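# Carry out operating card steps 1-3, lever at HOLD

## Task

Perform steps 1 through 3 shown on the operating card and finish with the lever resting at HOLD. The task fails if the UNDER or OVER light ever turns on, or if a control is pushed or pulled with excessive force for an extended time. The console is loose on the table, so it should not be lifted or tilted noticeably and then allowed to fall back. Nothing may be put or knocked off the table. Each result must stay in place without the robot holding it; at the end the gripper must release and the arm must back away.

## Robot and tools

Robot: one FANUC CRX-5iA six-joint arm with a Robotiq 2F-140 two-finger gripper. There is a single arm, so every command row belongs to it. Cameras: cam_head_left and cam_head_right (fixed, 896x504) and cam_wrist (fisheye on the hand, 504x504). The operating card is a reference image that show_instructions displays again.

Frame: the scene frame has its origin on the table surface under the arm base, +z up, +y to the left when facing along +x. Results report end_effector_position in metres and end_effector_quat_wxyz in this frame. That point lies between the closed finger pads; closed fingertips extend about 33 mm past it, open ones about 9 mm. The fingers point along the gripper's +z and close along its y. Reported hand position may be off, more so at long reach, and the base may be slightly tilted.

execute_actions takes {"actions": [...]} holding at most one item, plus optional "pictures" (boolean, default on).
- Empty list: no motion, just the current state.
- Action: {"rows": [[9 numbers], ...], "steps": n}, 1 to 15 rows, n from 1 to 15 (default 15), each step 1/30 s. Row k is used on step k; the final row repeats if steps exceed rows.
- Wait: {"steps": n} without rows, n up to 300; it returns after n steps counted from the previous result, and your thinking time is included.
Each row: J1 waist, J2 shoulder, J3 elbow, J4 forearm roll, J5 wrist pitch, J6 wrist roll, then gripper position, force_limit, speed. The six joint values are absolute target angles in radians, in the same form as the Joint positions line, not offsets. Ranges: J1 -3.491..3.491, J2 -3.140..3.140, J3 -1.187..4.328, J4 -3.316..3.316, J5 -3.140..3.140, J6 -3.927..3.927. A target more than 0.010 rad outside its range and beyond the current angle gets the whole call refused (nothing is sent). True ends may differ by 0.010; targets beyond them are clipped, and a 'joint sent to its limit' line may appear, possibly about an earlier action. Missing that line does not prove more room.
Gripper values are each in [-1, 1]. position: +1 fully open (140 mm), pads touch near -0.8, -1 closes until blocked. force_limit: about 14 N at -1, 60 N at 0, 107 N at +1 (for parts up to 40 mm). speed: about 30 mm/s at -1, 140 at 0, 250 at +1.

Motion limits: target speed caps 2.62 rad/s (J1, J2), 3.14 (J3), 3.93 (J4-J6), ramping up over 0.5 s, all joints synchronised. Each step the target is held within 0.805 rad (J1, J2), 0.966 (J3) or 1.21 (J4-J6) of the measured angle, and if it would move the gripper over 70 mm from where it is, all targets are pulled back proportionally. So far moves need several calls. The arm keeps heading to the last row while you think, until it nearly stops or a step is HELD; after that only a new action moves or presses further.

Result lines: Joint positions and Joint velocities (rad, rad/s, column order); position_measured of the gripper in counts (3 open, 230 pads touching, not linear); object_status 0 moving, 1 blocked while opening, 2 blocked while closing (a grip), 3 reached target or pads met. To grip, send -1 and confirm 2. Blocked fingers stay put until position changes by at least 0.01 or the object yields. To tighten a held grip, raise force_limit and switch -1 to -0.98 or back. Closing pushes the fingertips about 24 mm outward, so keep clearance above surfaces. HELD marks steps where your row was not fully sent. 'joint command not followed' means the clearance check altered targets. Flange force is the estimated outside force on the gripper (noisy, includes held weight, 'no reading' near singularities or at start). MOTOR HOT warns of heating from sustained load.

Faults: joint contact torque at its limit (150 N m for J1-J3, 37.6 N m for J4-J6, held weight included) or any external force of 150 N stops the arm for 10 s, drops the rest of the call and lets it yield. Overheating applies brakes until cooled. Avoid both.

Other tools: zoom_image {"camera": name, "region": [x0, y0, x1, y1]} in pixels from the top-left, at most 504x504, for a closer look at the latest picture. show_instructions (no arguments) shows the card. read_manual returns licence text only. finished_scene {"scene": number} ends the current scene irreversibly and grades it.

Care: move gently near the loose console; avoid lifting or tipping it, long hard pressing on a control, and driving the lever past HOLD or into a state lighting UNDER or OVER. Finish by opening the gripper, retreating, then calling finished_scene.

Each tool is called after "Emit:" as name([rows], argument=value, ...), one row to a line, values as JSON.

## Session

Emit:
show_instructions()

Emit:
execute_actions(actions=[])

Reference images for this scene: operating card.

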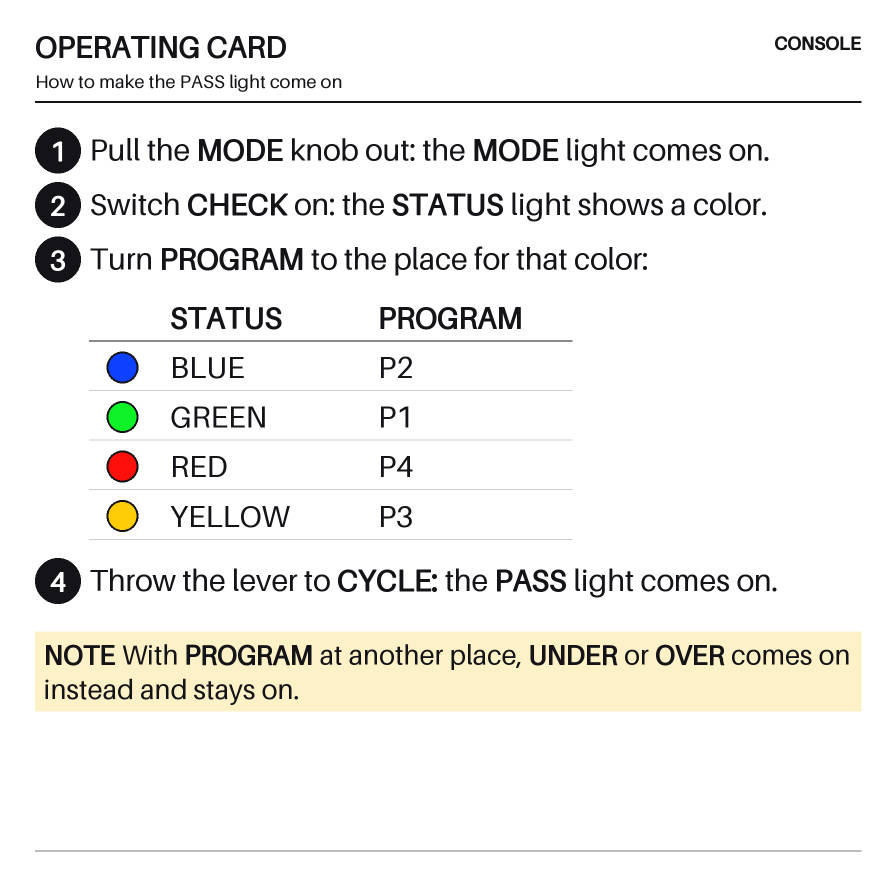

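Scene clock: 0.00 s of 7200.00 s.
end_effector_position=(+0.4702, +0.2121, +0.3491) position_measured=3 object_status=3 end_effector_quat_wxyz=(+0.040, -0.406, +0.913, -0.033)
Joint positions: [ 1.287  0.144 -0.753  1.114 -1.389 -2.674]
Joint velocities: [0.    0.    0.    0.001 0.001 0.001]
Flange force (N, the push that the arm receives, along the gripper's own x y z axes): no reading
camera_calibration (this result's frames):
cam_wrist: T_world_to_cam=[[-0.862551, 0.490187, -0.12539, 0.344638], [0.417184, 0.829231, 0.371931, -0.490132], [0.286293, 0.268499, -0.919752, 0.312241], [0, 0, 0, 1]] pos_world=[0.412351, 0.153659, 0.512695]

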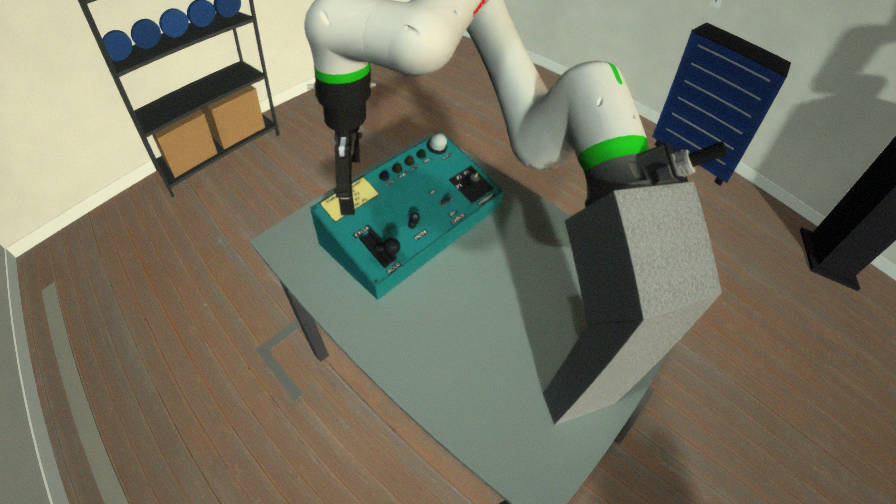

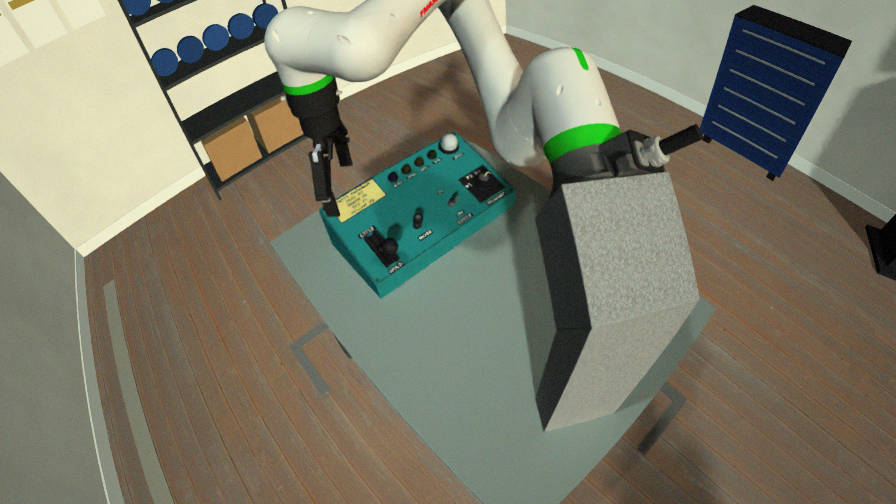

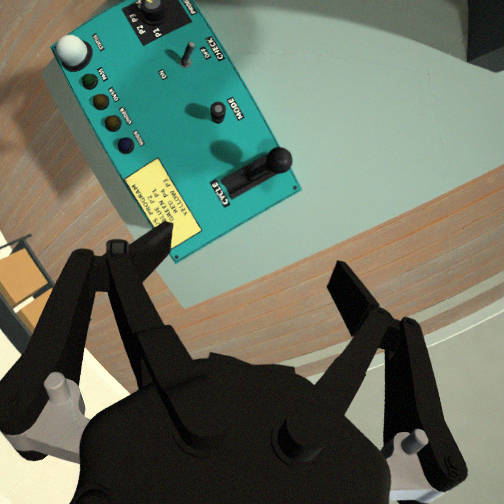

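Emit:
execute_actions([
  {"rows":[[1.794,-1.0,-0.75,0.6,-0.9,-2.4,0,0,0]]},
], pictures=false)

Emit:
execute_actions([
  {"steps":40},
], pictures=false)

Emit:
execute_actions([
  {"rows":[[2.854,-2.0,-0.82,0,2.63,-1.95,0,0,0]]},
], pictures=false)

Emit:
execute_actions([
  {"steps":150},
])

Scene clock: 19.97 s of 7200.00 s.
end_effector_position=(+0.4631, +0.2557, +0.4657) position_measured=106 object_status=0 end_effector_quat_wxyz=(+0.065, -0.345, +0.911, +0.216)
Joint positions: [ 1.482 -0.213 -0.752  0.917 -1.202 -2.569]
Joint velocities: [ 0.39  -0.918  0.002 -0.396  0.376  0.21 ]
Flange force (N, the push that the arm receives, along the gripper's own x y z axes): [2.1 1.3 -0.5]
Steps of this call (steps 1 to 90: nothing new was sent; then 16.47 s passed at rest; steps 91 to 105: all 15 steps of this action). Readings (joint positions | what the end effector reports):
91: [1.287 0.144 -0.753 1.113 -1.389 -2.674] | position_measured=3 object_status=0
92: [1.290 0.140 -0.753 1.111 -1.387 -2.673] | position_measured=8 object_status=0
94: [1.306 0.115 -0.753 1.095 -1.372 -2.664] | position_measured=23 object_status=0
98: [1.375 0.002 -0.753 1.025 -1.305 -2.627] | position_measured=53 object_status=0
105: the state above

Scene clock: 21.30 s of 7200.00 s.
end_effector_position=(+0.5065, +0.1771, +0.7329) position_measured=129 object_status=3 end_effector_quat_wxyz=(+0.146, -0.150, +0.705, +0.678)
Joint positions: [ 1.794 -1.    -0.75   0.6   -0.9   -2.4  ]
Joint velocities: [-0.001 -0.002  0.     0.     0.001 -0.   ]
Flange force (N, the push that the arm receives, along the gripper's own x y z axes): no reading
Steps of this call (steps 1 to 40: the robot went on to your last target). Readings (joint positions | what the end effector reports):
1: [1.495 -0.244 -0.752 0.903 -1.189 -2.562] | position_measured=114 object_status=0
2: [1.507 -0.275 -0.752 0.891 -1.177 -2.555] | position_measured=121 object_status=0
4: [1.532 -0.338 -0.752 0.865 -1.153 -2.542] | position_measured=129 object_status=0
8: [1.580 -0.460 -0.751 0.817 -1.106 -2.516] | position_measured=129 object_status=0
40: the state above

Scene clock: 21.80 s of 7200.00 s.
end_effector_position=(+0.5056, +0.1005, +0.8887) position_measured=129 object_status=3 end_effector_quat_wxyz=(+0.190, -0.093, +0.481, +0.851)
Joint positions: [ 1.994 -1.2   -0.765  0.464 -0.6   -2.298]
Joint velocities: [ 0.45  -0.45  -0.031 -0.267  0.669  0.2  ]
Flange force (N, the push that the arm receives, along the gripper's own x y z axes): no reading
Steps of this call (steps 1 to 15: all 15 steps of this action). Readings (joint positions | what the end effector reports):
1: [1.794 -1.000 -0.750 0.600 -0.899 -2.400] | position_measured=129 object_status=3
2: [1.798 -1.004 -0.750 0.597 -0.893 -2.397] | position_measured=129 object_status=3
4: [1.823 -1.029 -0.752 0.578 -0.856 -2.384] | position_measured=129 object_status=3
8: [1.888 -1.093 -0.757 0.532 -0.760 -2.349] | position_measured=129 object_status=3
15: the state above

Scene clock: 26.80 s of 7200.00 s.
end_effector_position=(+0.4621, +0.0190, +0.2063) position_measured=129 object_status=3 end_effector_quat_wxyz=(-0.121, +0.917, -0.375, -0.061)
Joint positions: [ 2.854 -2.    -0.82  -0.     2.63  -1.95 ]
Joint velocities: [ 0.     0.    -0.    -0.002 -0.001 -0.002]
Flange force (N, the push that the arm receives, along the gripper's own x y z axes): no reading
Steps of this call (steps 1 to 135: the robot went on to your last target; steps 136 to 150: nothing new was sent). Readings (joint positions | what the end effector reports):
1: [2.009 -1.215 -0.767 0.455 -0.577 -2.291] | position_measured=129 object_status=3
2: [2.024 -1.230 -0.768 0.446 -0.554 -2.285] | position_measured=129 object_status=3
4: [2.055 -1.260 -0.770 0.429 -0.509 -2.272] | position_measured=129 object_status=3
8: [2.116 -1.317 -0.774 0.396 -0.415 -2.247] | position_measured=129 object_status=3
150: the state above
The arm was judged still, so your last target was given up. Only a new action makes it travel on or press farther. Fingers that are still opening or closing keep moving.
camera_calibration (this result's frames):
cam_wrist: T_world_to_cam=[[-0.530966, -0.813002, -0.238963, 0.309358], [-0.79035, 0.37341, 0.485707, 0.269652], [-0.305649, 0.446758, -0.840824, 0.488901], [0, 0, 0, 1]] pos_world=[0.526811, -0.0676025, 0.354033]

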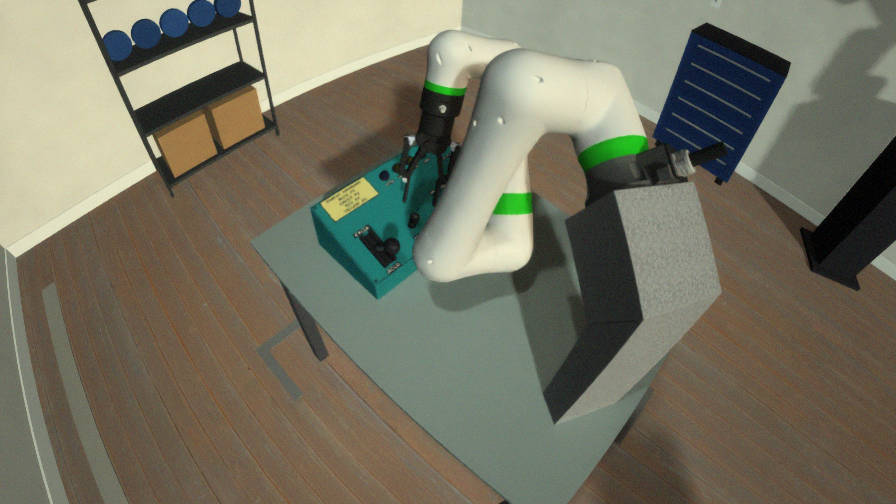

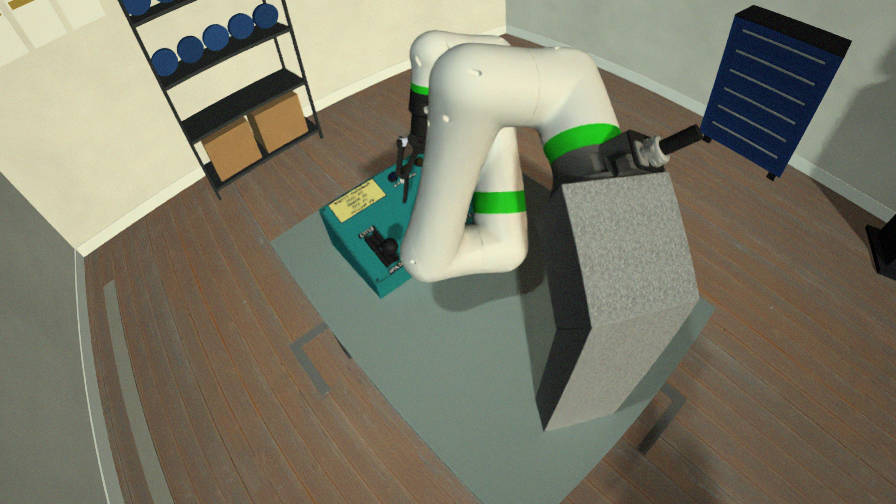

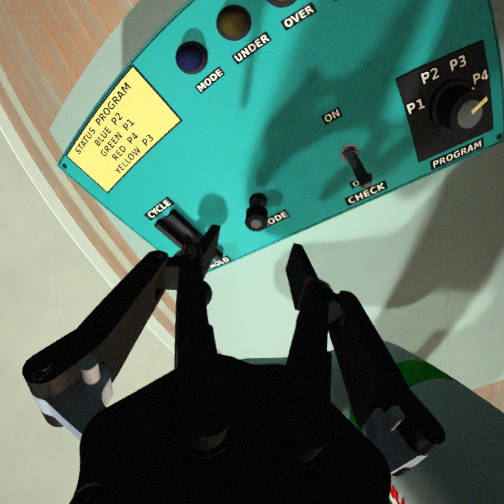

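Emit:
execute_actions([
  {"rows":[[2.862,-2.182,-0.778,0,2.385,-1.95,0,0,0]]},
])

Scene clock: 30.77 s of 7200.00 s.
end_effector_position=(+0.4727, +0.0363, +0.1425) position_measured=129 object_status=3 end_effector_quat_wxyz=(-0.124, +0.918, -0.374, -0.050)
Joint positions: [ 2.862 -2.181 -0.778 -0.     2.386 -1.95 ]
Joint velocities: [ 0.002 -0.008  0.002  0.    -0.011  0.001]
Flange force (N, the push that the arm receives, along the gripper's own x y z axes): [-2.6 0.0 0.7]
Steps of this call (steps 1 to 90: nothing new was sent; then 0.47 s passed at rest; steps 91 to 105: all 15 steps of this action). Readings (joint positions | what the end effector reports):
91: [2.854 -2.000 -0.820 -0.000 2.630 -1.950] | position_measured=129 object_status=3
92: [2.854 -2.004 -0.820 -0.000 2.625 -1.950] | position_measured=129 object_status=3
94: [2.855 -2.029 -0.814 -0.000 2.590 -1.950] | position_measured=129 object_status=3
98: [2.860 -2.130 -0.790 -0.000 2.456 -1.950] | position_measured=129 object_status=3
105: the state above
camera_calibration (this result's frames):
cam_wrist: T_world_to_cam=[[-0.526325, -0.813001, -0.249021, 0.313101], [-0.800659, 0.37529, 0.467014, 0.310042], [-0.286228, 0.445182, -0.848461, 0.422714], [0, 0, 0, 1]] pos_world=[0.534023, -0.0499892, 0.291832]

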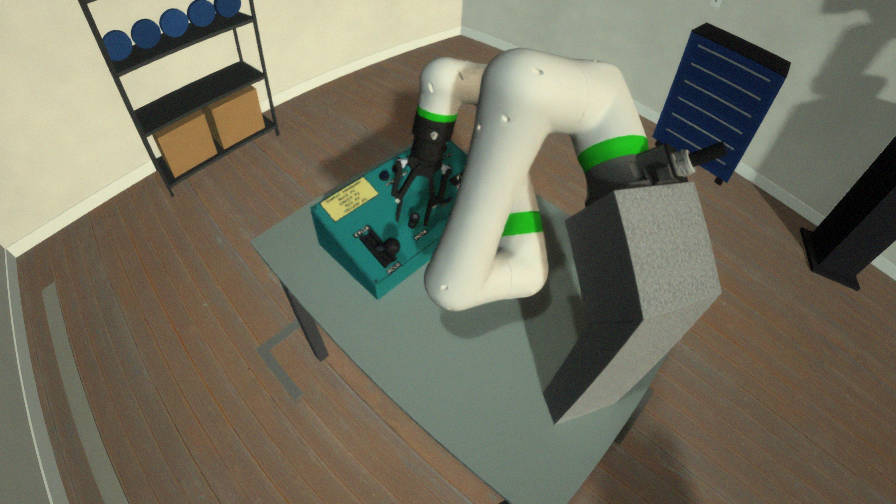

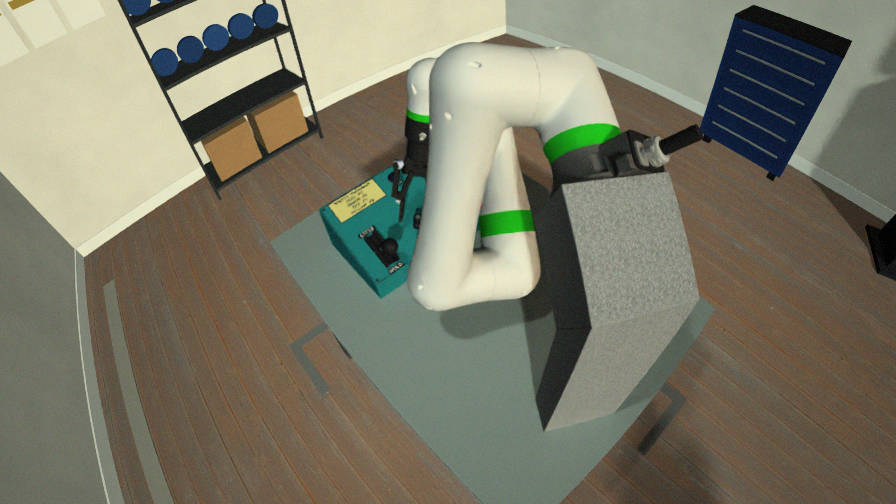

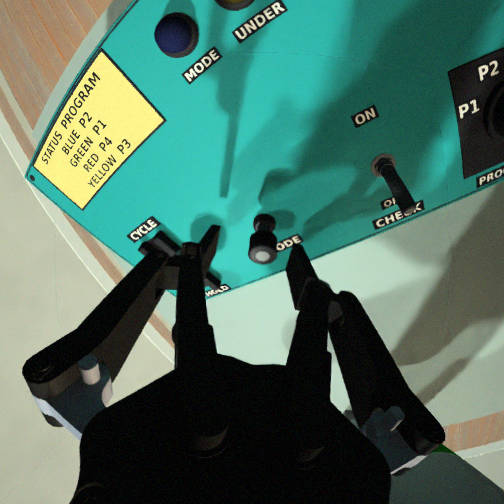

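Emit:
execute_actions([
  {"rows":[[2.855,-2.199,-0.772,0,2.362,-1.95,-0.4,-0.3,0]]},
])

Scene clock: 37.60 s of 7200.00 s.
end_effector_position=(+0.4719, +0.0348, +0.1337) position_measured=179 object_status=3 end_effector_quat_wxyz=(-0.121, +0.917, -0.376, -0.050)
Joint positions: [ 2.855 -2.199 -0.772  0.     2.362 -1.95 ]
Joint velocities: [ 0.    -0.001  0.001  0.002 -0.001  0.001]
Flange force (N, the push that the arm receives, along the gripper's own x y z axes): [-10.7 -0.4 6.8]
Steps of this call (steps 1 to 15: the robot went on to your last target; steps 16 to 90: nothing new was sent; then 3.33 s passed at rest; steps 91 to 105: all 15 steps of this action). Readings (joint positions | what the end effector reports):
91: [2.862 -2.182 -0.778 0.000 2.385 -1.950] | position_measured=129 object_status=0
92: [2.861 -2.185 -0.777 0.000 2.380 -1.950] | position_measured=133 object_status=0
94: [2.858 -2.193 -0.774 0.000 2.370 -1.950] | position_measured=148 object_status=0
98: [2.855 -2.198 -0.772 0.000 2.363 -1.950] | position_measured=177 object_status=0
105: the state above
camera_calibration (this result's frames):
cam_wrist: T_world_to_cam=[[-0.530018, -0.812398, -0.243083, 0.3101], [-0.797778, 0.380537, 0.467698, 0.312405], [-0.287455, 0.441815, -0.849805, 0.416554], [0, 0, 0, 1]] pos_world=[0.53333, -0.0509972, 0.283258]

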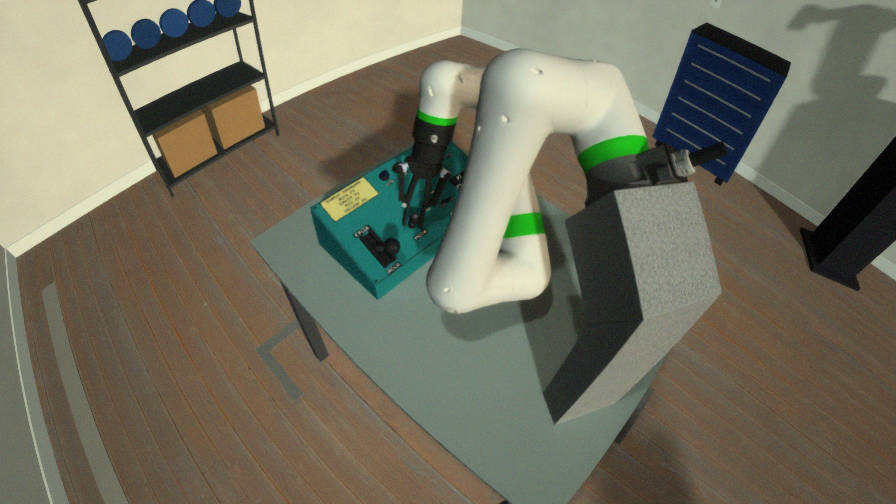

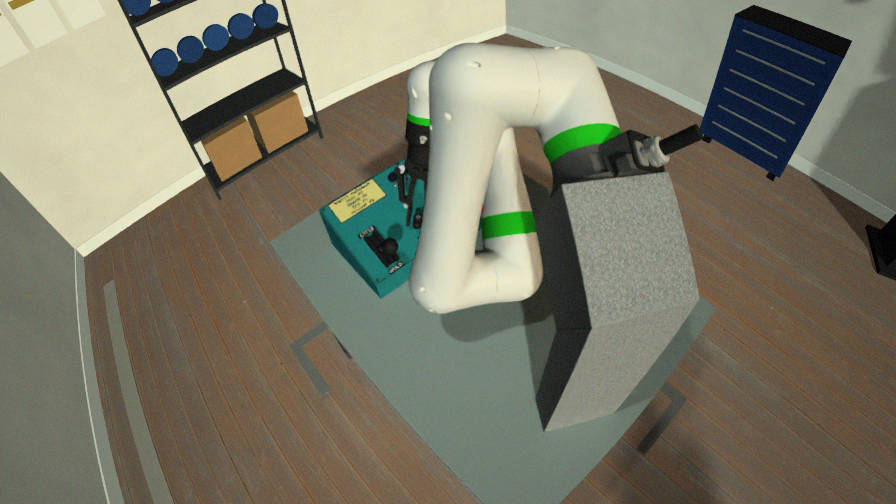

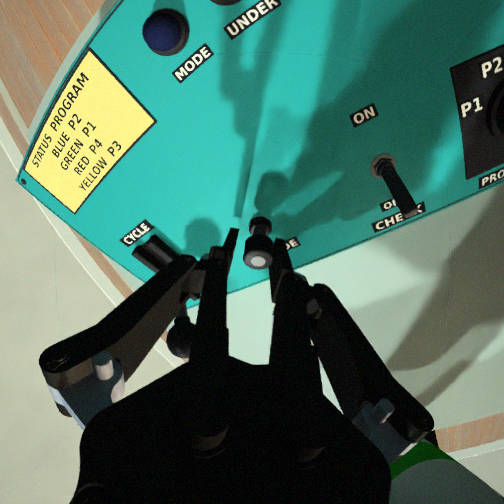

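Emit:
execute_actions([
  {"rows":[[2.852,-2.199,-0.772,0,2.362,-1.95,-1,-0.3,-0.9]]},
], pictures=false)

Emit:
execute_actions([
  {"rows":[[2.854,-2.182,-0.778,0,2.391,-1.95,-1,-0.3,-0.9]]},
])

Scene clock: 43.53 s of 7200.00 s.
end_effector_position=(+0.4712, +0.0332, +0.1328) position_measured=195 object_status=2 end_effector_quat_wxyz=(-0.119, +0.917, -0.377, -0.051)
Joint positions: [ 2.852 -2.199 -0.772  0.     2.362 -1.95 ]
Joint velocities: [-0.     0.    -0.    -0.    -0.002 -0.001]
Flange force (N, the push that the arm receives, along the gripper's own x y z axes): [-13.9 64.7 -38.5]
Steps of this call (steps 1 to 15: the robot went on to your last target; steps 16 to 90: nothing new was sent; then 2.43 s passed at rest; steps 91 to 105: all 15 steps of this action). Readings (joint positions | what the end effector reports):
91: [2.855 -2.199 -0.772 -0.000 2.362 -1.950] | position_measured=179 object_status=0
92: [2.854 -2.199 -0.772 -0.000 2.362 -1.950] | position_measured=180 object_status=0
94: [2.853 -2.199 -0.772 -0.000 2.362 -1.950] | position_measured=185 object_status=0
98: [2.852 -2.199 -0.772 0.000 2.362 -1.950] | position_measured=193 object_status=0
105: the state above

Scene clock: 44.03 s of 7200.00 s.
end_effector_position=(+0.4696, +0.0334, +0.1405) position_measured=196 object_status=2 end_effector_quat_wxyz=(-0.121, +0.917, -0.376, -0.053)
Joint positions: [ 2.854 -2.182 -0.778 -0.     2.391 -1.95 ]
Joint velocities: [ 0.     0.002 -0.001 -0.     0.001 -0.001]
Flange force (N, the push that the arm receives, along the gripper's own x y z axes): [-9.8 34.9 9.5]
Steps of this call (steps 1 to 15: all 15 steps of this action). Readings (joint positions | what the end effector reports):
1: [2.852 -2.199 -0.772 0.000 2.362 -1.950] | position_measured=195 object_status=2
2: [2.852 -2.196 -0.772 0.000 2.367 -1.950] | position_measured=195 object_status=2
4: [2.853 -2.188 -0.775 -0.000 2.380 -1.950] | position_measured=196 object_status=2
8: [2.854 -2.183 -0.778 -0.000 2.389 -1.950] | position_measured=196 object_status=2
15: the state above
camera_calibration (this result's frames):
cam_wrist: T_world_to_cam=[[-0.530548, -0.812542, -0.241442, 0.309431], [-0.795486, 0.378888, 0.472913, 0.306225], [-0.292782, 0.442967, -0.847384, 0.424427], [0, 0, 0, 1]] pos_world=[0.53203, -0.0526063, 0.289544]

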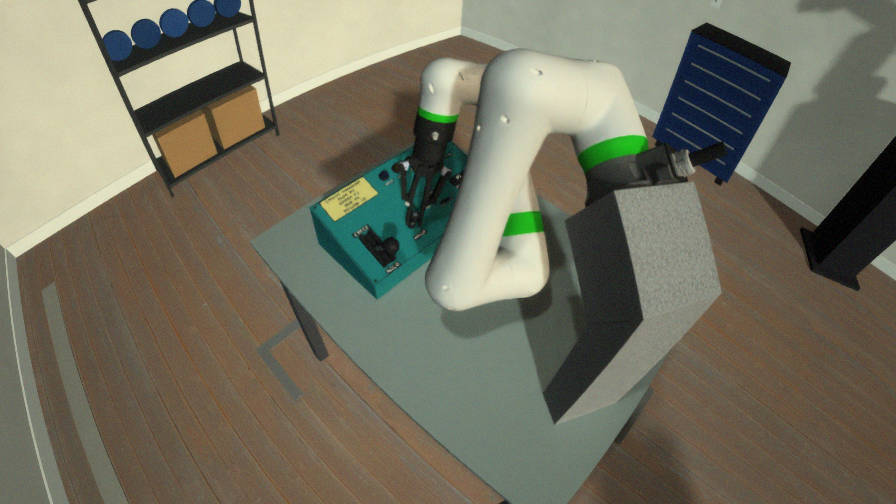

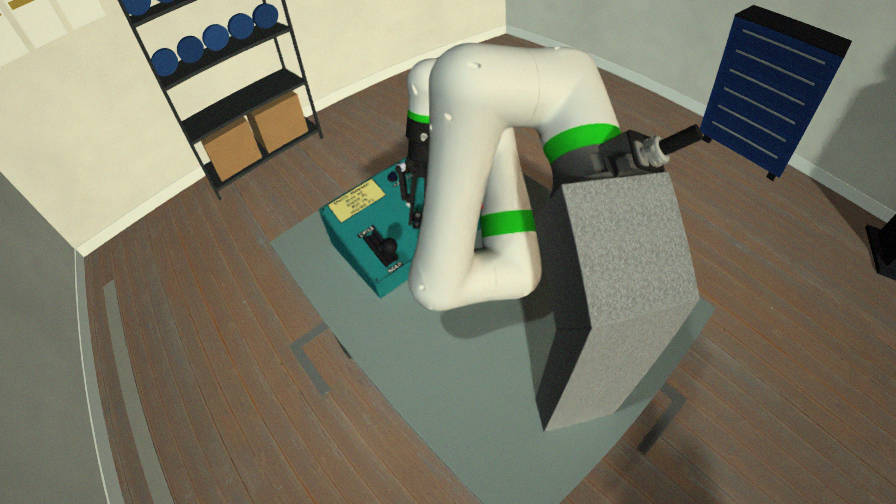

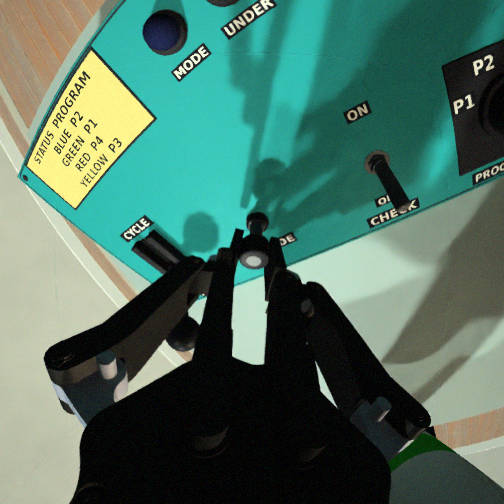

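Emit:
execute_actions([
  {"rows":[[2.854,-2.167,-0.783,0,2.418,-1.95,-1,-0.3,-0.9]]},
])

Scene clock: 49.53 s of 7200.00 s.
end_effector_position=(+0.4672, +0.0328, +0.1467) position_measured=196 object_status=2 end_effector_quat_wxyz=(-0.121, +0.917, -0.375, -0.057)
Joint positions: [ 2.854 -2.167 -0.783 -0.     2.418 -1.95 ]
Joint velocities: [-0.001  0.001  0.     0.001  0.002 -0.   ]
Flange force (N, the push that the arm receives, along the gripper's own x y z axes): [-28.2 15.7 8.4]
Steps of this call (steps 1 to 15: the robot went on to your last target; steps 16 to 90: nothing new was sent; then 2.00 s passed at rest; steps 91 to 105: all 15 steps of this action). Readings (joint positions | what the end effector reports):
91: [2.854 -2.182 -0.778 0.000 2.391 -1.950] | position_measured=196 object_status=2
92: [2.854 -2.179 -0.779 0.000 2.397 -1.950] | position_measured=196 object_status=2
94: [2.854 -2.172 -0.781 0.000 2.409 -1.950] | position_measured=196 object_status=2
98: [2.854 -2.168 -0.783 0.000 2.416 -1.950] | position_measured=196 object_status=2
105: the state above
camera_calibration (this result's frames):
cam_wrist: T_world_to_cam=[[-0.530789, -0.812739, -0.240246, 0.309076], [-0.793092, 0.3764, 0.478882, 0.29969], [-0.298778, 0.444722, -0.844366, 0.431528], [0, 0, 0, 1]] pos_world=[0.530667, -0.0535153, 0.295106]

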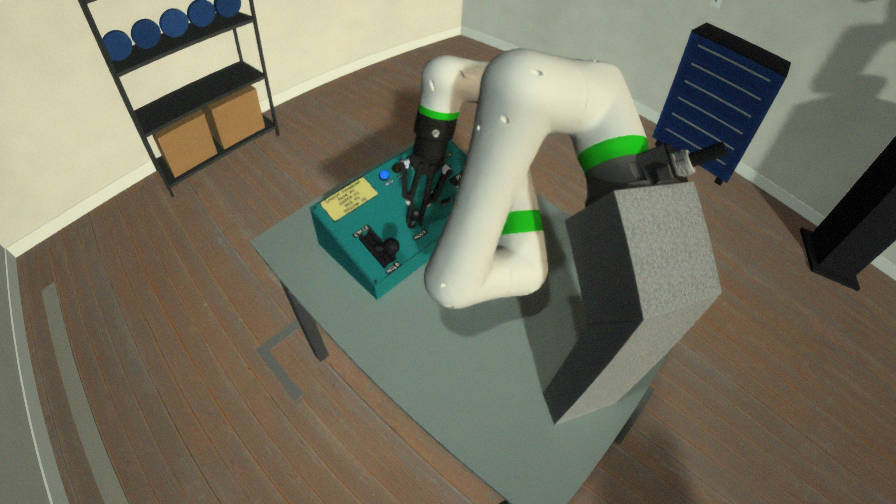

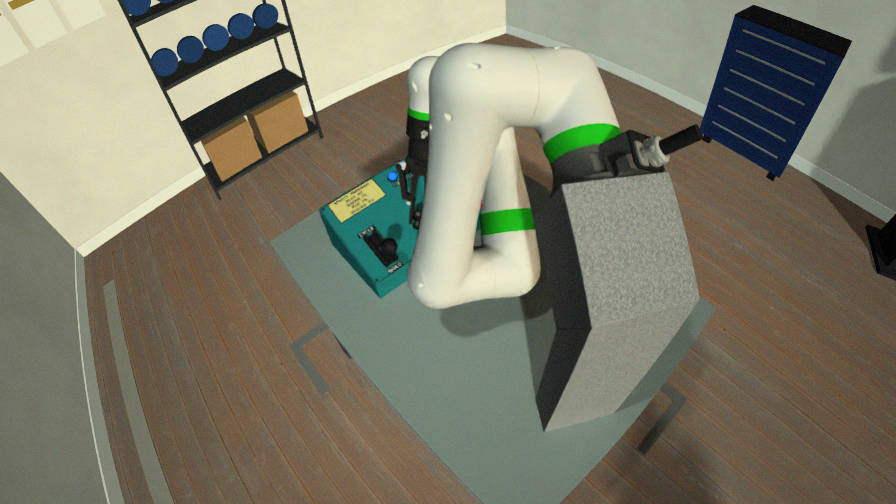

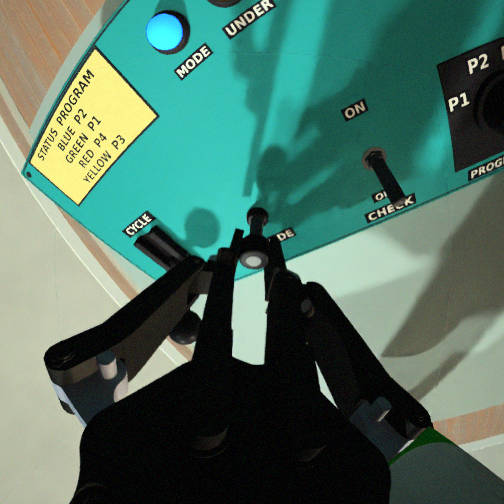

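Emit:
execute_actions([
  {"rows":[[2.854,-2.167,-0.783,0,2.418,-1.95,0,0,0]],"steps":10},
], pictures=false)

Emit:
execute_actions([
  {"rows":[[2.854,-2.0,-0.82,0,2.63,-1.95,0,0,0]]},
], pictures=false)

Emit:
execute_actions([
  {"rows":[[2.598,-1.85,-0.79,0,2.84,-2.7,-0.8,0,0.5]]},
], pictures=false)

Emit:
execute_actions([
  {"steps":10},
], pictures=false)

Emit:
execute_actions([
  {"rows":[[2.598,-2.007,-0.764,0,2.65,-2.7,-0.8,0,0.5]]},
])

Scene clock: 60.07 s of 7200.00 s.
end_effector_position=(+0.4674, +0.0326, +0.1468) position_measured=131 object_status=0 end_effector_quat_wxyz=(-0.121, +0.917, -0.375, -0.056)
Joint positions: [ 2.854 -2.167 -0.783 -0.     2.418 -1.95 ]
Joint velocities: [-0.001  0.001  0.001 -0.     0.003 -0.002]
Flange force (N, the push that the arm receives, along the gripper's own x y z axes): [-9.7 -0.1 2.0]
Steps of this call (steps 1 to 15: the robot went on to your last target; steps 16 to 90: nothing new was sent; then 7.20 s passed at rest; steps 91 to 100: all 10 steps of this action). Readings (joint positions | what the end effector reports):
91: [2.854 -2.167 -0.783 -0.000 2.418 -1.950] | position_measured=196 object_status=0
92: [2.854 -2.167 -0.783 -0.000 2.418 -1.950] | position_measured=196 object_status=0
94: [2.854 -2.167 -0.783 -0.000 2.417 -1.950] | position_measured=176 object_status=0
98: [2.854 -2.167 -0.783 -0.000 2.417 -1.950] | position_measured=146 object_status=0
100: the state above

Scene clock: 60.57 s of 7200.00 s.
end_effector_position=(+0.4621, +0.0191, +0.2061) position_measured=129 object_status=3 end_effector_quat_wxyz=(-0.121, +0.917, -0.375, -0.061)
Joint positions: [ 2.854 -2.001 -0.82  -0.     2.629 -1.95 ]
Joint velocities: [-0.001  0.008 -0.002 -0.     0.009 -0.   ]
Flange force (N, the push that the arm receives, along the gripper's own x y z axes): no reading
Steps of this call (steps 1 to 15: all 15 steps of this action). Readings (joint positions | what the end effector reports):
1: [2.854 -2.167 -0.783 -0.000 2.418 -1.950] | position_measured=129 object_status=0
2: [2.854 -2.163 -0.784 -0.000 2.424 -1.950] | position_measured=129 object_status=0
4: [2.854 -2.138 -0.789 -0.000 2.456 -1.950] | position_measured=129 object_status=0
8: [2.854 -2.042 -0.811 -0.000 2.576 -1.950] | position_measured=129 object_status=3
15: the state above

Scene clock: 61.07 s of 7200.00 s.
end_effector_position=(+0.4194, -0.0719, +0.2046) position_measured=229 object_status=0 end_effector_quat_wxyz=(-0.002, +0.722, -0.683, -0.112)
Joint positions: [ 2.642 -1.875 -0.795 -0.     2.804 -2.571]
Joint velocities: [-0.424  0.247  0.048 -0.001  0.344 -1.235]
Flange force (N, the push that the arm receives, along the gripper's own x y z axes): no reading
Steps of this call (steps 1 to 15: all 15 steps of this action). Readings (joint positions | what the end effector reports):
1: [2.854 -2.000 -0.820 -0.000 2.630 -1.950] | position_measured=129 object_status=0
2: [2.852 -1.999 -0.820 -0.000 2.632 -1.956] | position_measured=135 object_status=0
4: [2.839 -1.991 -0.818 -0.000 2.643 -1.994] | position_measured=156 object_status=0
8: [2.777 -1.954 -0.810 -0.000 2.694 -2.174] | position_measured=198 object_status=0
15: the state above

Scene clock: 61.40 s of 7200.00 s.
end_effector_position=(+0.4096, -0.0889, +0.2071) position_measured=229 object_status=3 end_effector_quat_wxyz=(-0.024, -0.667, +0.736, +0.114)
Joint positions: [ 2.598 -1.85  -0.79  -0.     2.84  -2.699]
Joint velocities: [-0.002  0.001  0.    -0.001  0.002 -0.006]
Flange force (N, the push that the arm receives, along the gripper's own x y z axes): no reading
Steps of this call (steps 1 to 10: the robot went on to your last target). Readings (joint positions | what the end effector reports):
1: [2.629 -1.868 -0.793 -0.000 2.815 -2.610] | position_measured=229 object_status=0
2: [2.618 -1.861 -0.792 -0.000 2.824 -2.642] | position_measured=229 object_status=3
4: [2.604 -1.853 -0.791 -0.000 2.835 -2.683] | position_measured=229 object_status=3
8: [2.598 -1.850 -0.790 -0.000 2.840 -2.699] | position_measured=229 object_status=3
10: the state above

Scene clock: 61.90 s of 7200.00 s.
end_effector_position=(+0.4125, -0.0894, +0.1500) position_measured=229 object_status=3 end_effector_quat_wxyz=(-0.023, -0.667, +0.737, +0.111)
Joint positions: [ 2.598 -2.006 -0.764  0.     2.651 -2.7  ]
Joint velocities: [-0.002 -0.01   0.001 -0.001 -0.009  0.   ]
Flange force (N, the push that the arm receives, along the gripper's own x y z axes): [-6.6 6.2 8.6]
Steps of this call (steps 1 to 15: all 15 steps of this action). Readings (joint positions | what the end effector reports):
1: [2.598 -1.850 -0.790 -0.000 2.840 -2.700] | position_measured=229 object_status=3
2: [2.598 -1.854 -0.789 -0.000 2.835 -2.700] | position_measured=229 object_status=3
4: [2.598 -1.879 -0.785 -0.000 2.804 -2.700] | position_measured=229 object_status=3
8: [2.598 -1.971 -0.770 0.000 2.694 -2.700] | position_measured=229 object_status=3
15: the state above
camera_calibration (this result's frames):
cam_wrist: T_world_to_cam=[[-0.981733, -0.127508, 0.141218, 0.371623], [-0.0431292, 0.872033, 0.487543, 0.0343897], [-0.185313, 0.472546, -0.861603, 0.430605], [0, 0, 0, 1]] pos_world=[0.446114, -0.186085, 0.301764]

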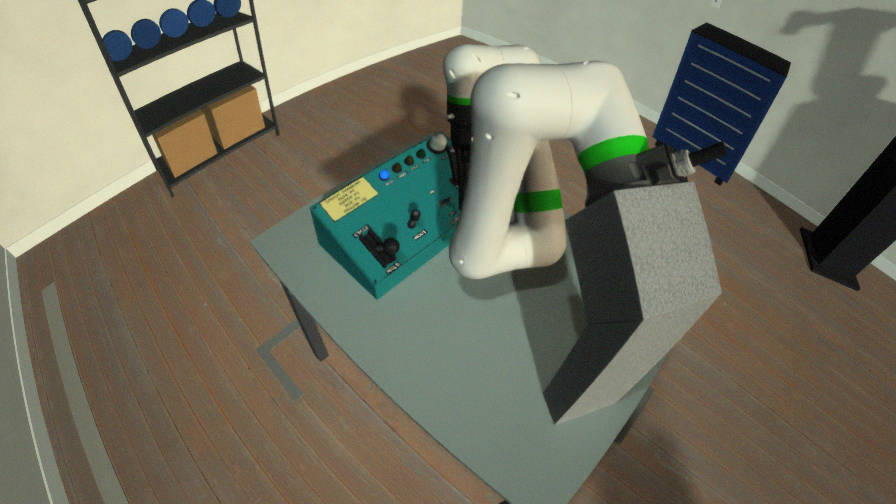

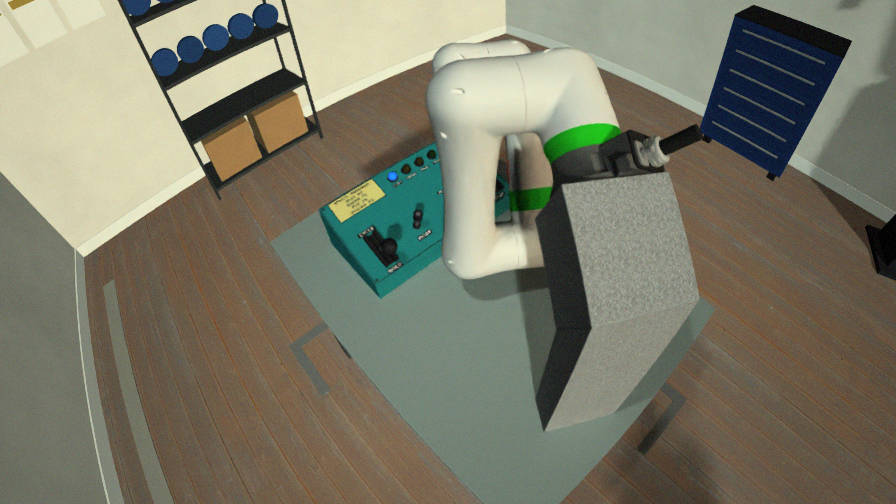

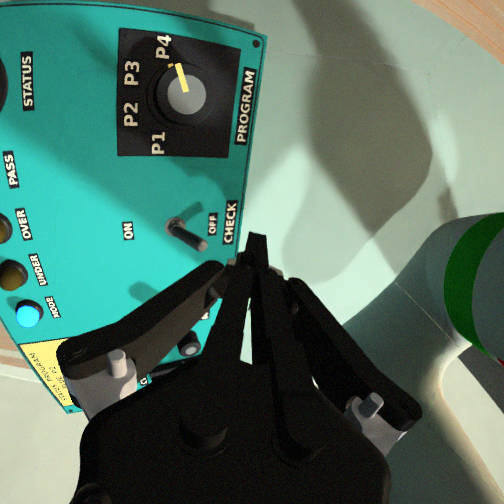

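Emit:
execute_actions([
  {"rows":[[2.62,-2.007,-0.764,0,2.59,-2.6,-0.8,0,0.5]],"steps":10},
], pictures=false)

Emit:
execute_actions([
  {"rows":[[2.647,-2.007,-0.764,0,2.52,-2.6,-0.8,0,0.5]]},
])

Scene clock: 67.07 s of 7200.00 s.
end_effector_position=(+0.4342, -0.0899, +0.1484) position_measured=229 object_status=3 end_effector_quat_wxyz=(+0.002, +0.708, -0.701, -0.086)
Joint positions: [ 2.619 -2.007 -0.764 -0.     2.592 -2.603]
Joint velocities: [ 0.009  0.001  0.    -0.002 -0.022  0.035]
Flange force (N, the push that the arm receives, along the gripper's own x y z axes): [-4.1 -0.3 0.9]
Steps of this call (steps 1 to 15: the robot went on to your last target; steps 16 to 90: nothing new was sent; then 1.83 s passed at rest; steps 91 to 100: all 10 steps of this action). Readings (joint positions | what the end effector reports):
91: [2.598 -2.007 -0.764 -0.000 2.650 -2.700] | position_measured=229 object_status=3
92: [2.599 -2.007 -0.764 -0.000 2.646 -2.694] | position_measured=229 object_status=3
94: [2.607 -2.007 -0.764 -0.000 2.625 -2.658] | position_measured=229 object_status=3
98: [2.618 -2.007 -0.764 -0.000 2.594 -2.607] | position_measured=229 object_status=3
100: the state above

Scene clock: 67.57 s of 7200.00 s.
end_effector_position=(+0.4616, -0.0894, +0.1488) position_measured=229 object_status=3 end_effector_quat_wxyz=(-0.018, +0.715, -0.697, -0.054)
Joint positions: [ 2.647 -2.007 -0.764 -0.     2.52  -2.6  ]
Joint velocities: [ 0.001  0.001 -0.    -0.001 -0.003  0.   ]
Flange force (N, the push that the arm receives, along the gripper's own x y z axes): [-7.0 2.9 0.7]
Steps of this call (steps 1 to 15: all 15 steps of this action). Readings (joint positions | what the end effector reports):
1: [2.620 -2.007 -0.764 -0.000 2.591 -2.602] | position_measured=229 object_status=3
2: [2.622 -2.007 -0.764 -0.000 2.584 -2.601] | position_measured=229 object_status=3
4: [2.634 -2.007 -0.764 -0.000 2.554 -2.601] | position_measured=229 object_status=3
8: [2.645 -2.007 -0.764 -0.000 2.525 -2.600] | position_measured=229 object_status=3
15: the state above
camera_calibration (this result's frames):
cam_wrist: T_world_to_cam=[[-0.970343, -0.241721, 0.00213863, 0.425267], [-0.21452, 0.86516, 0.453299, 0.120619], [-0.111422, 0.439397, -0.891356, 0.406024], [0, 0, 0, 1]] pos_world=[0.48377, -0.179965, 0.306325]

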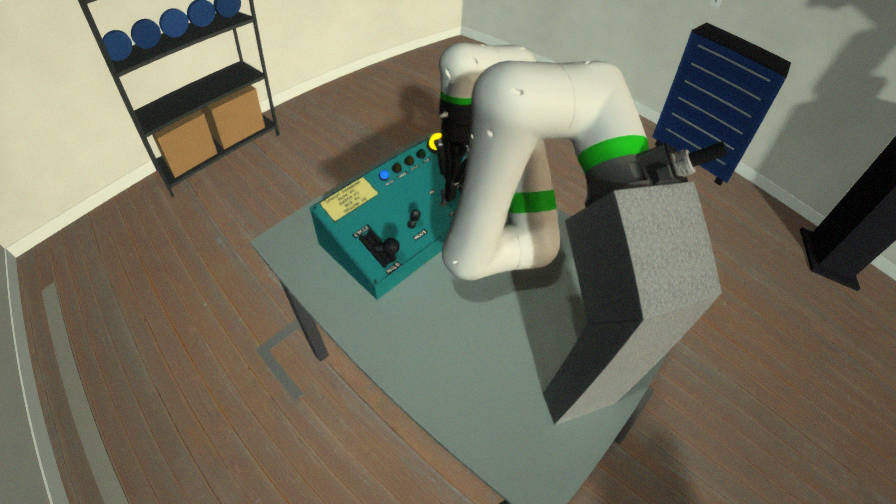

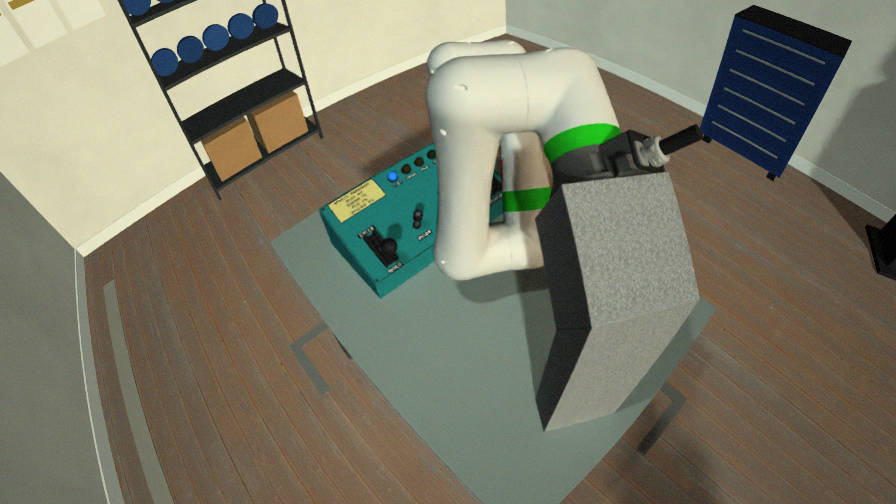

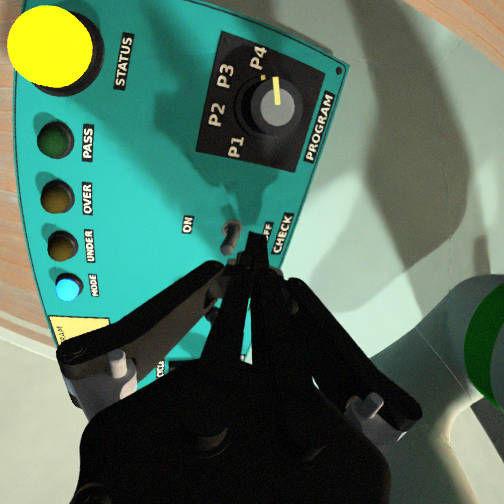

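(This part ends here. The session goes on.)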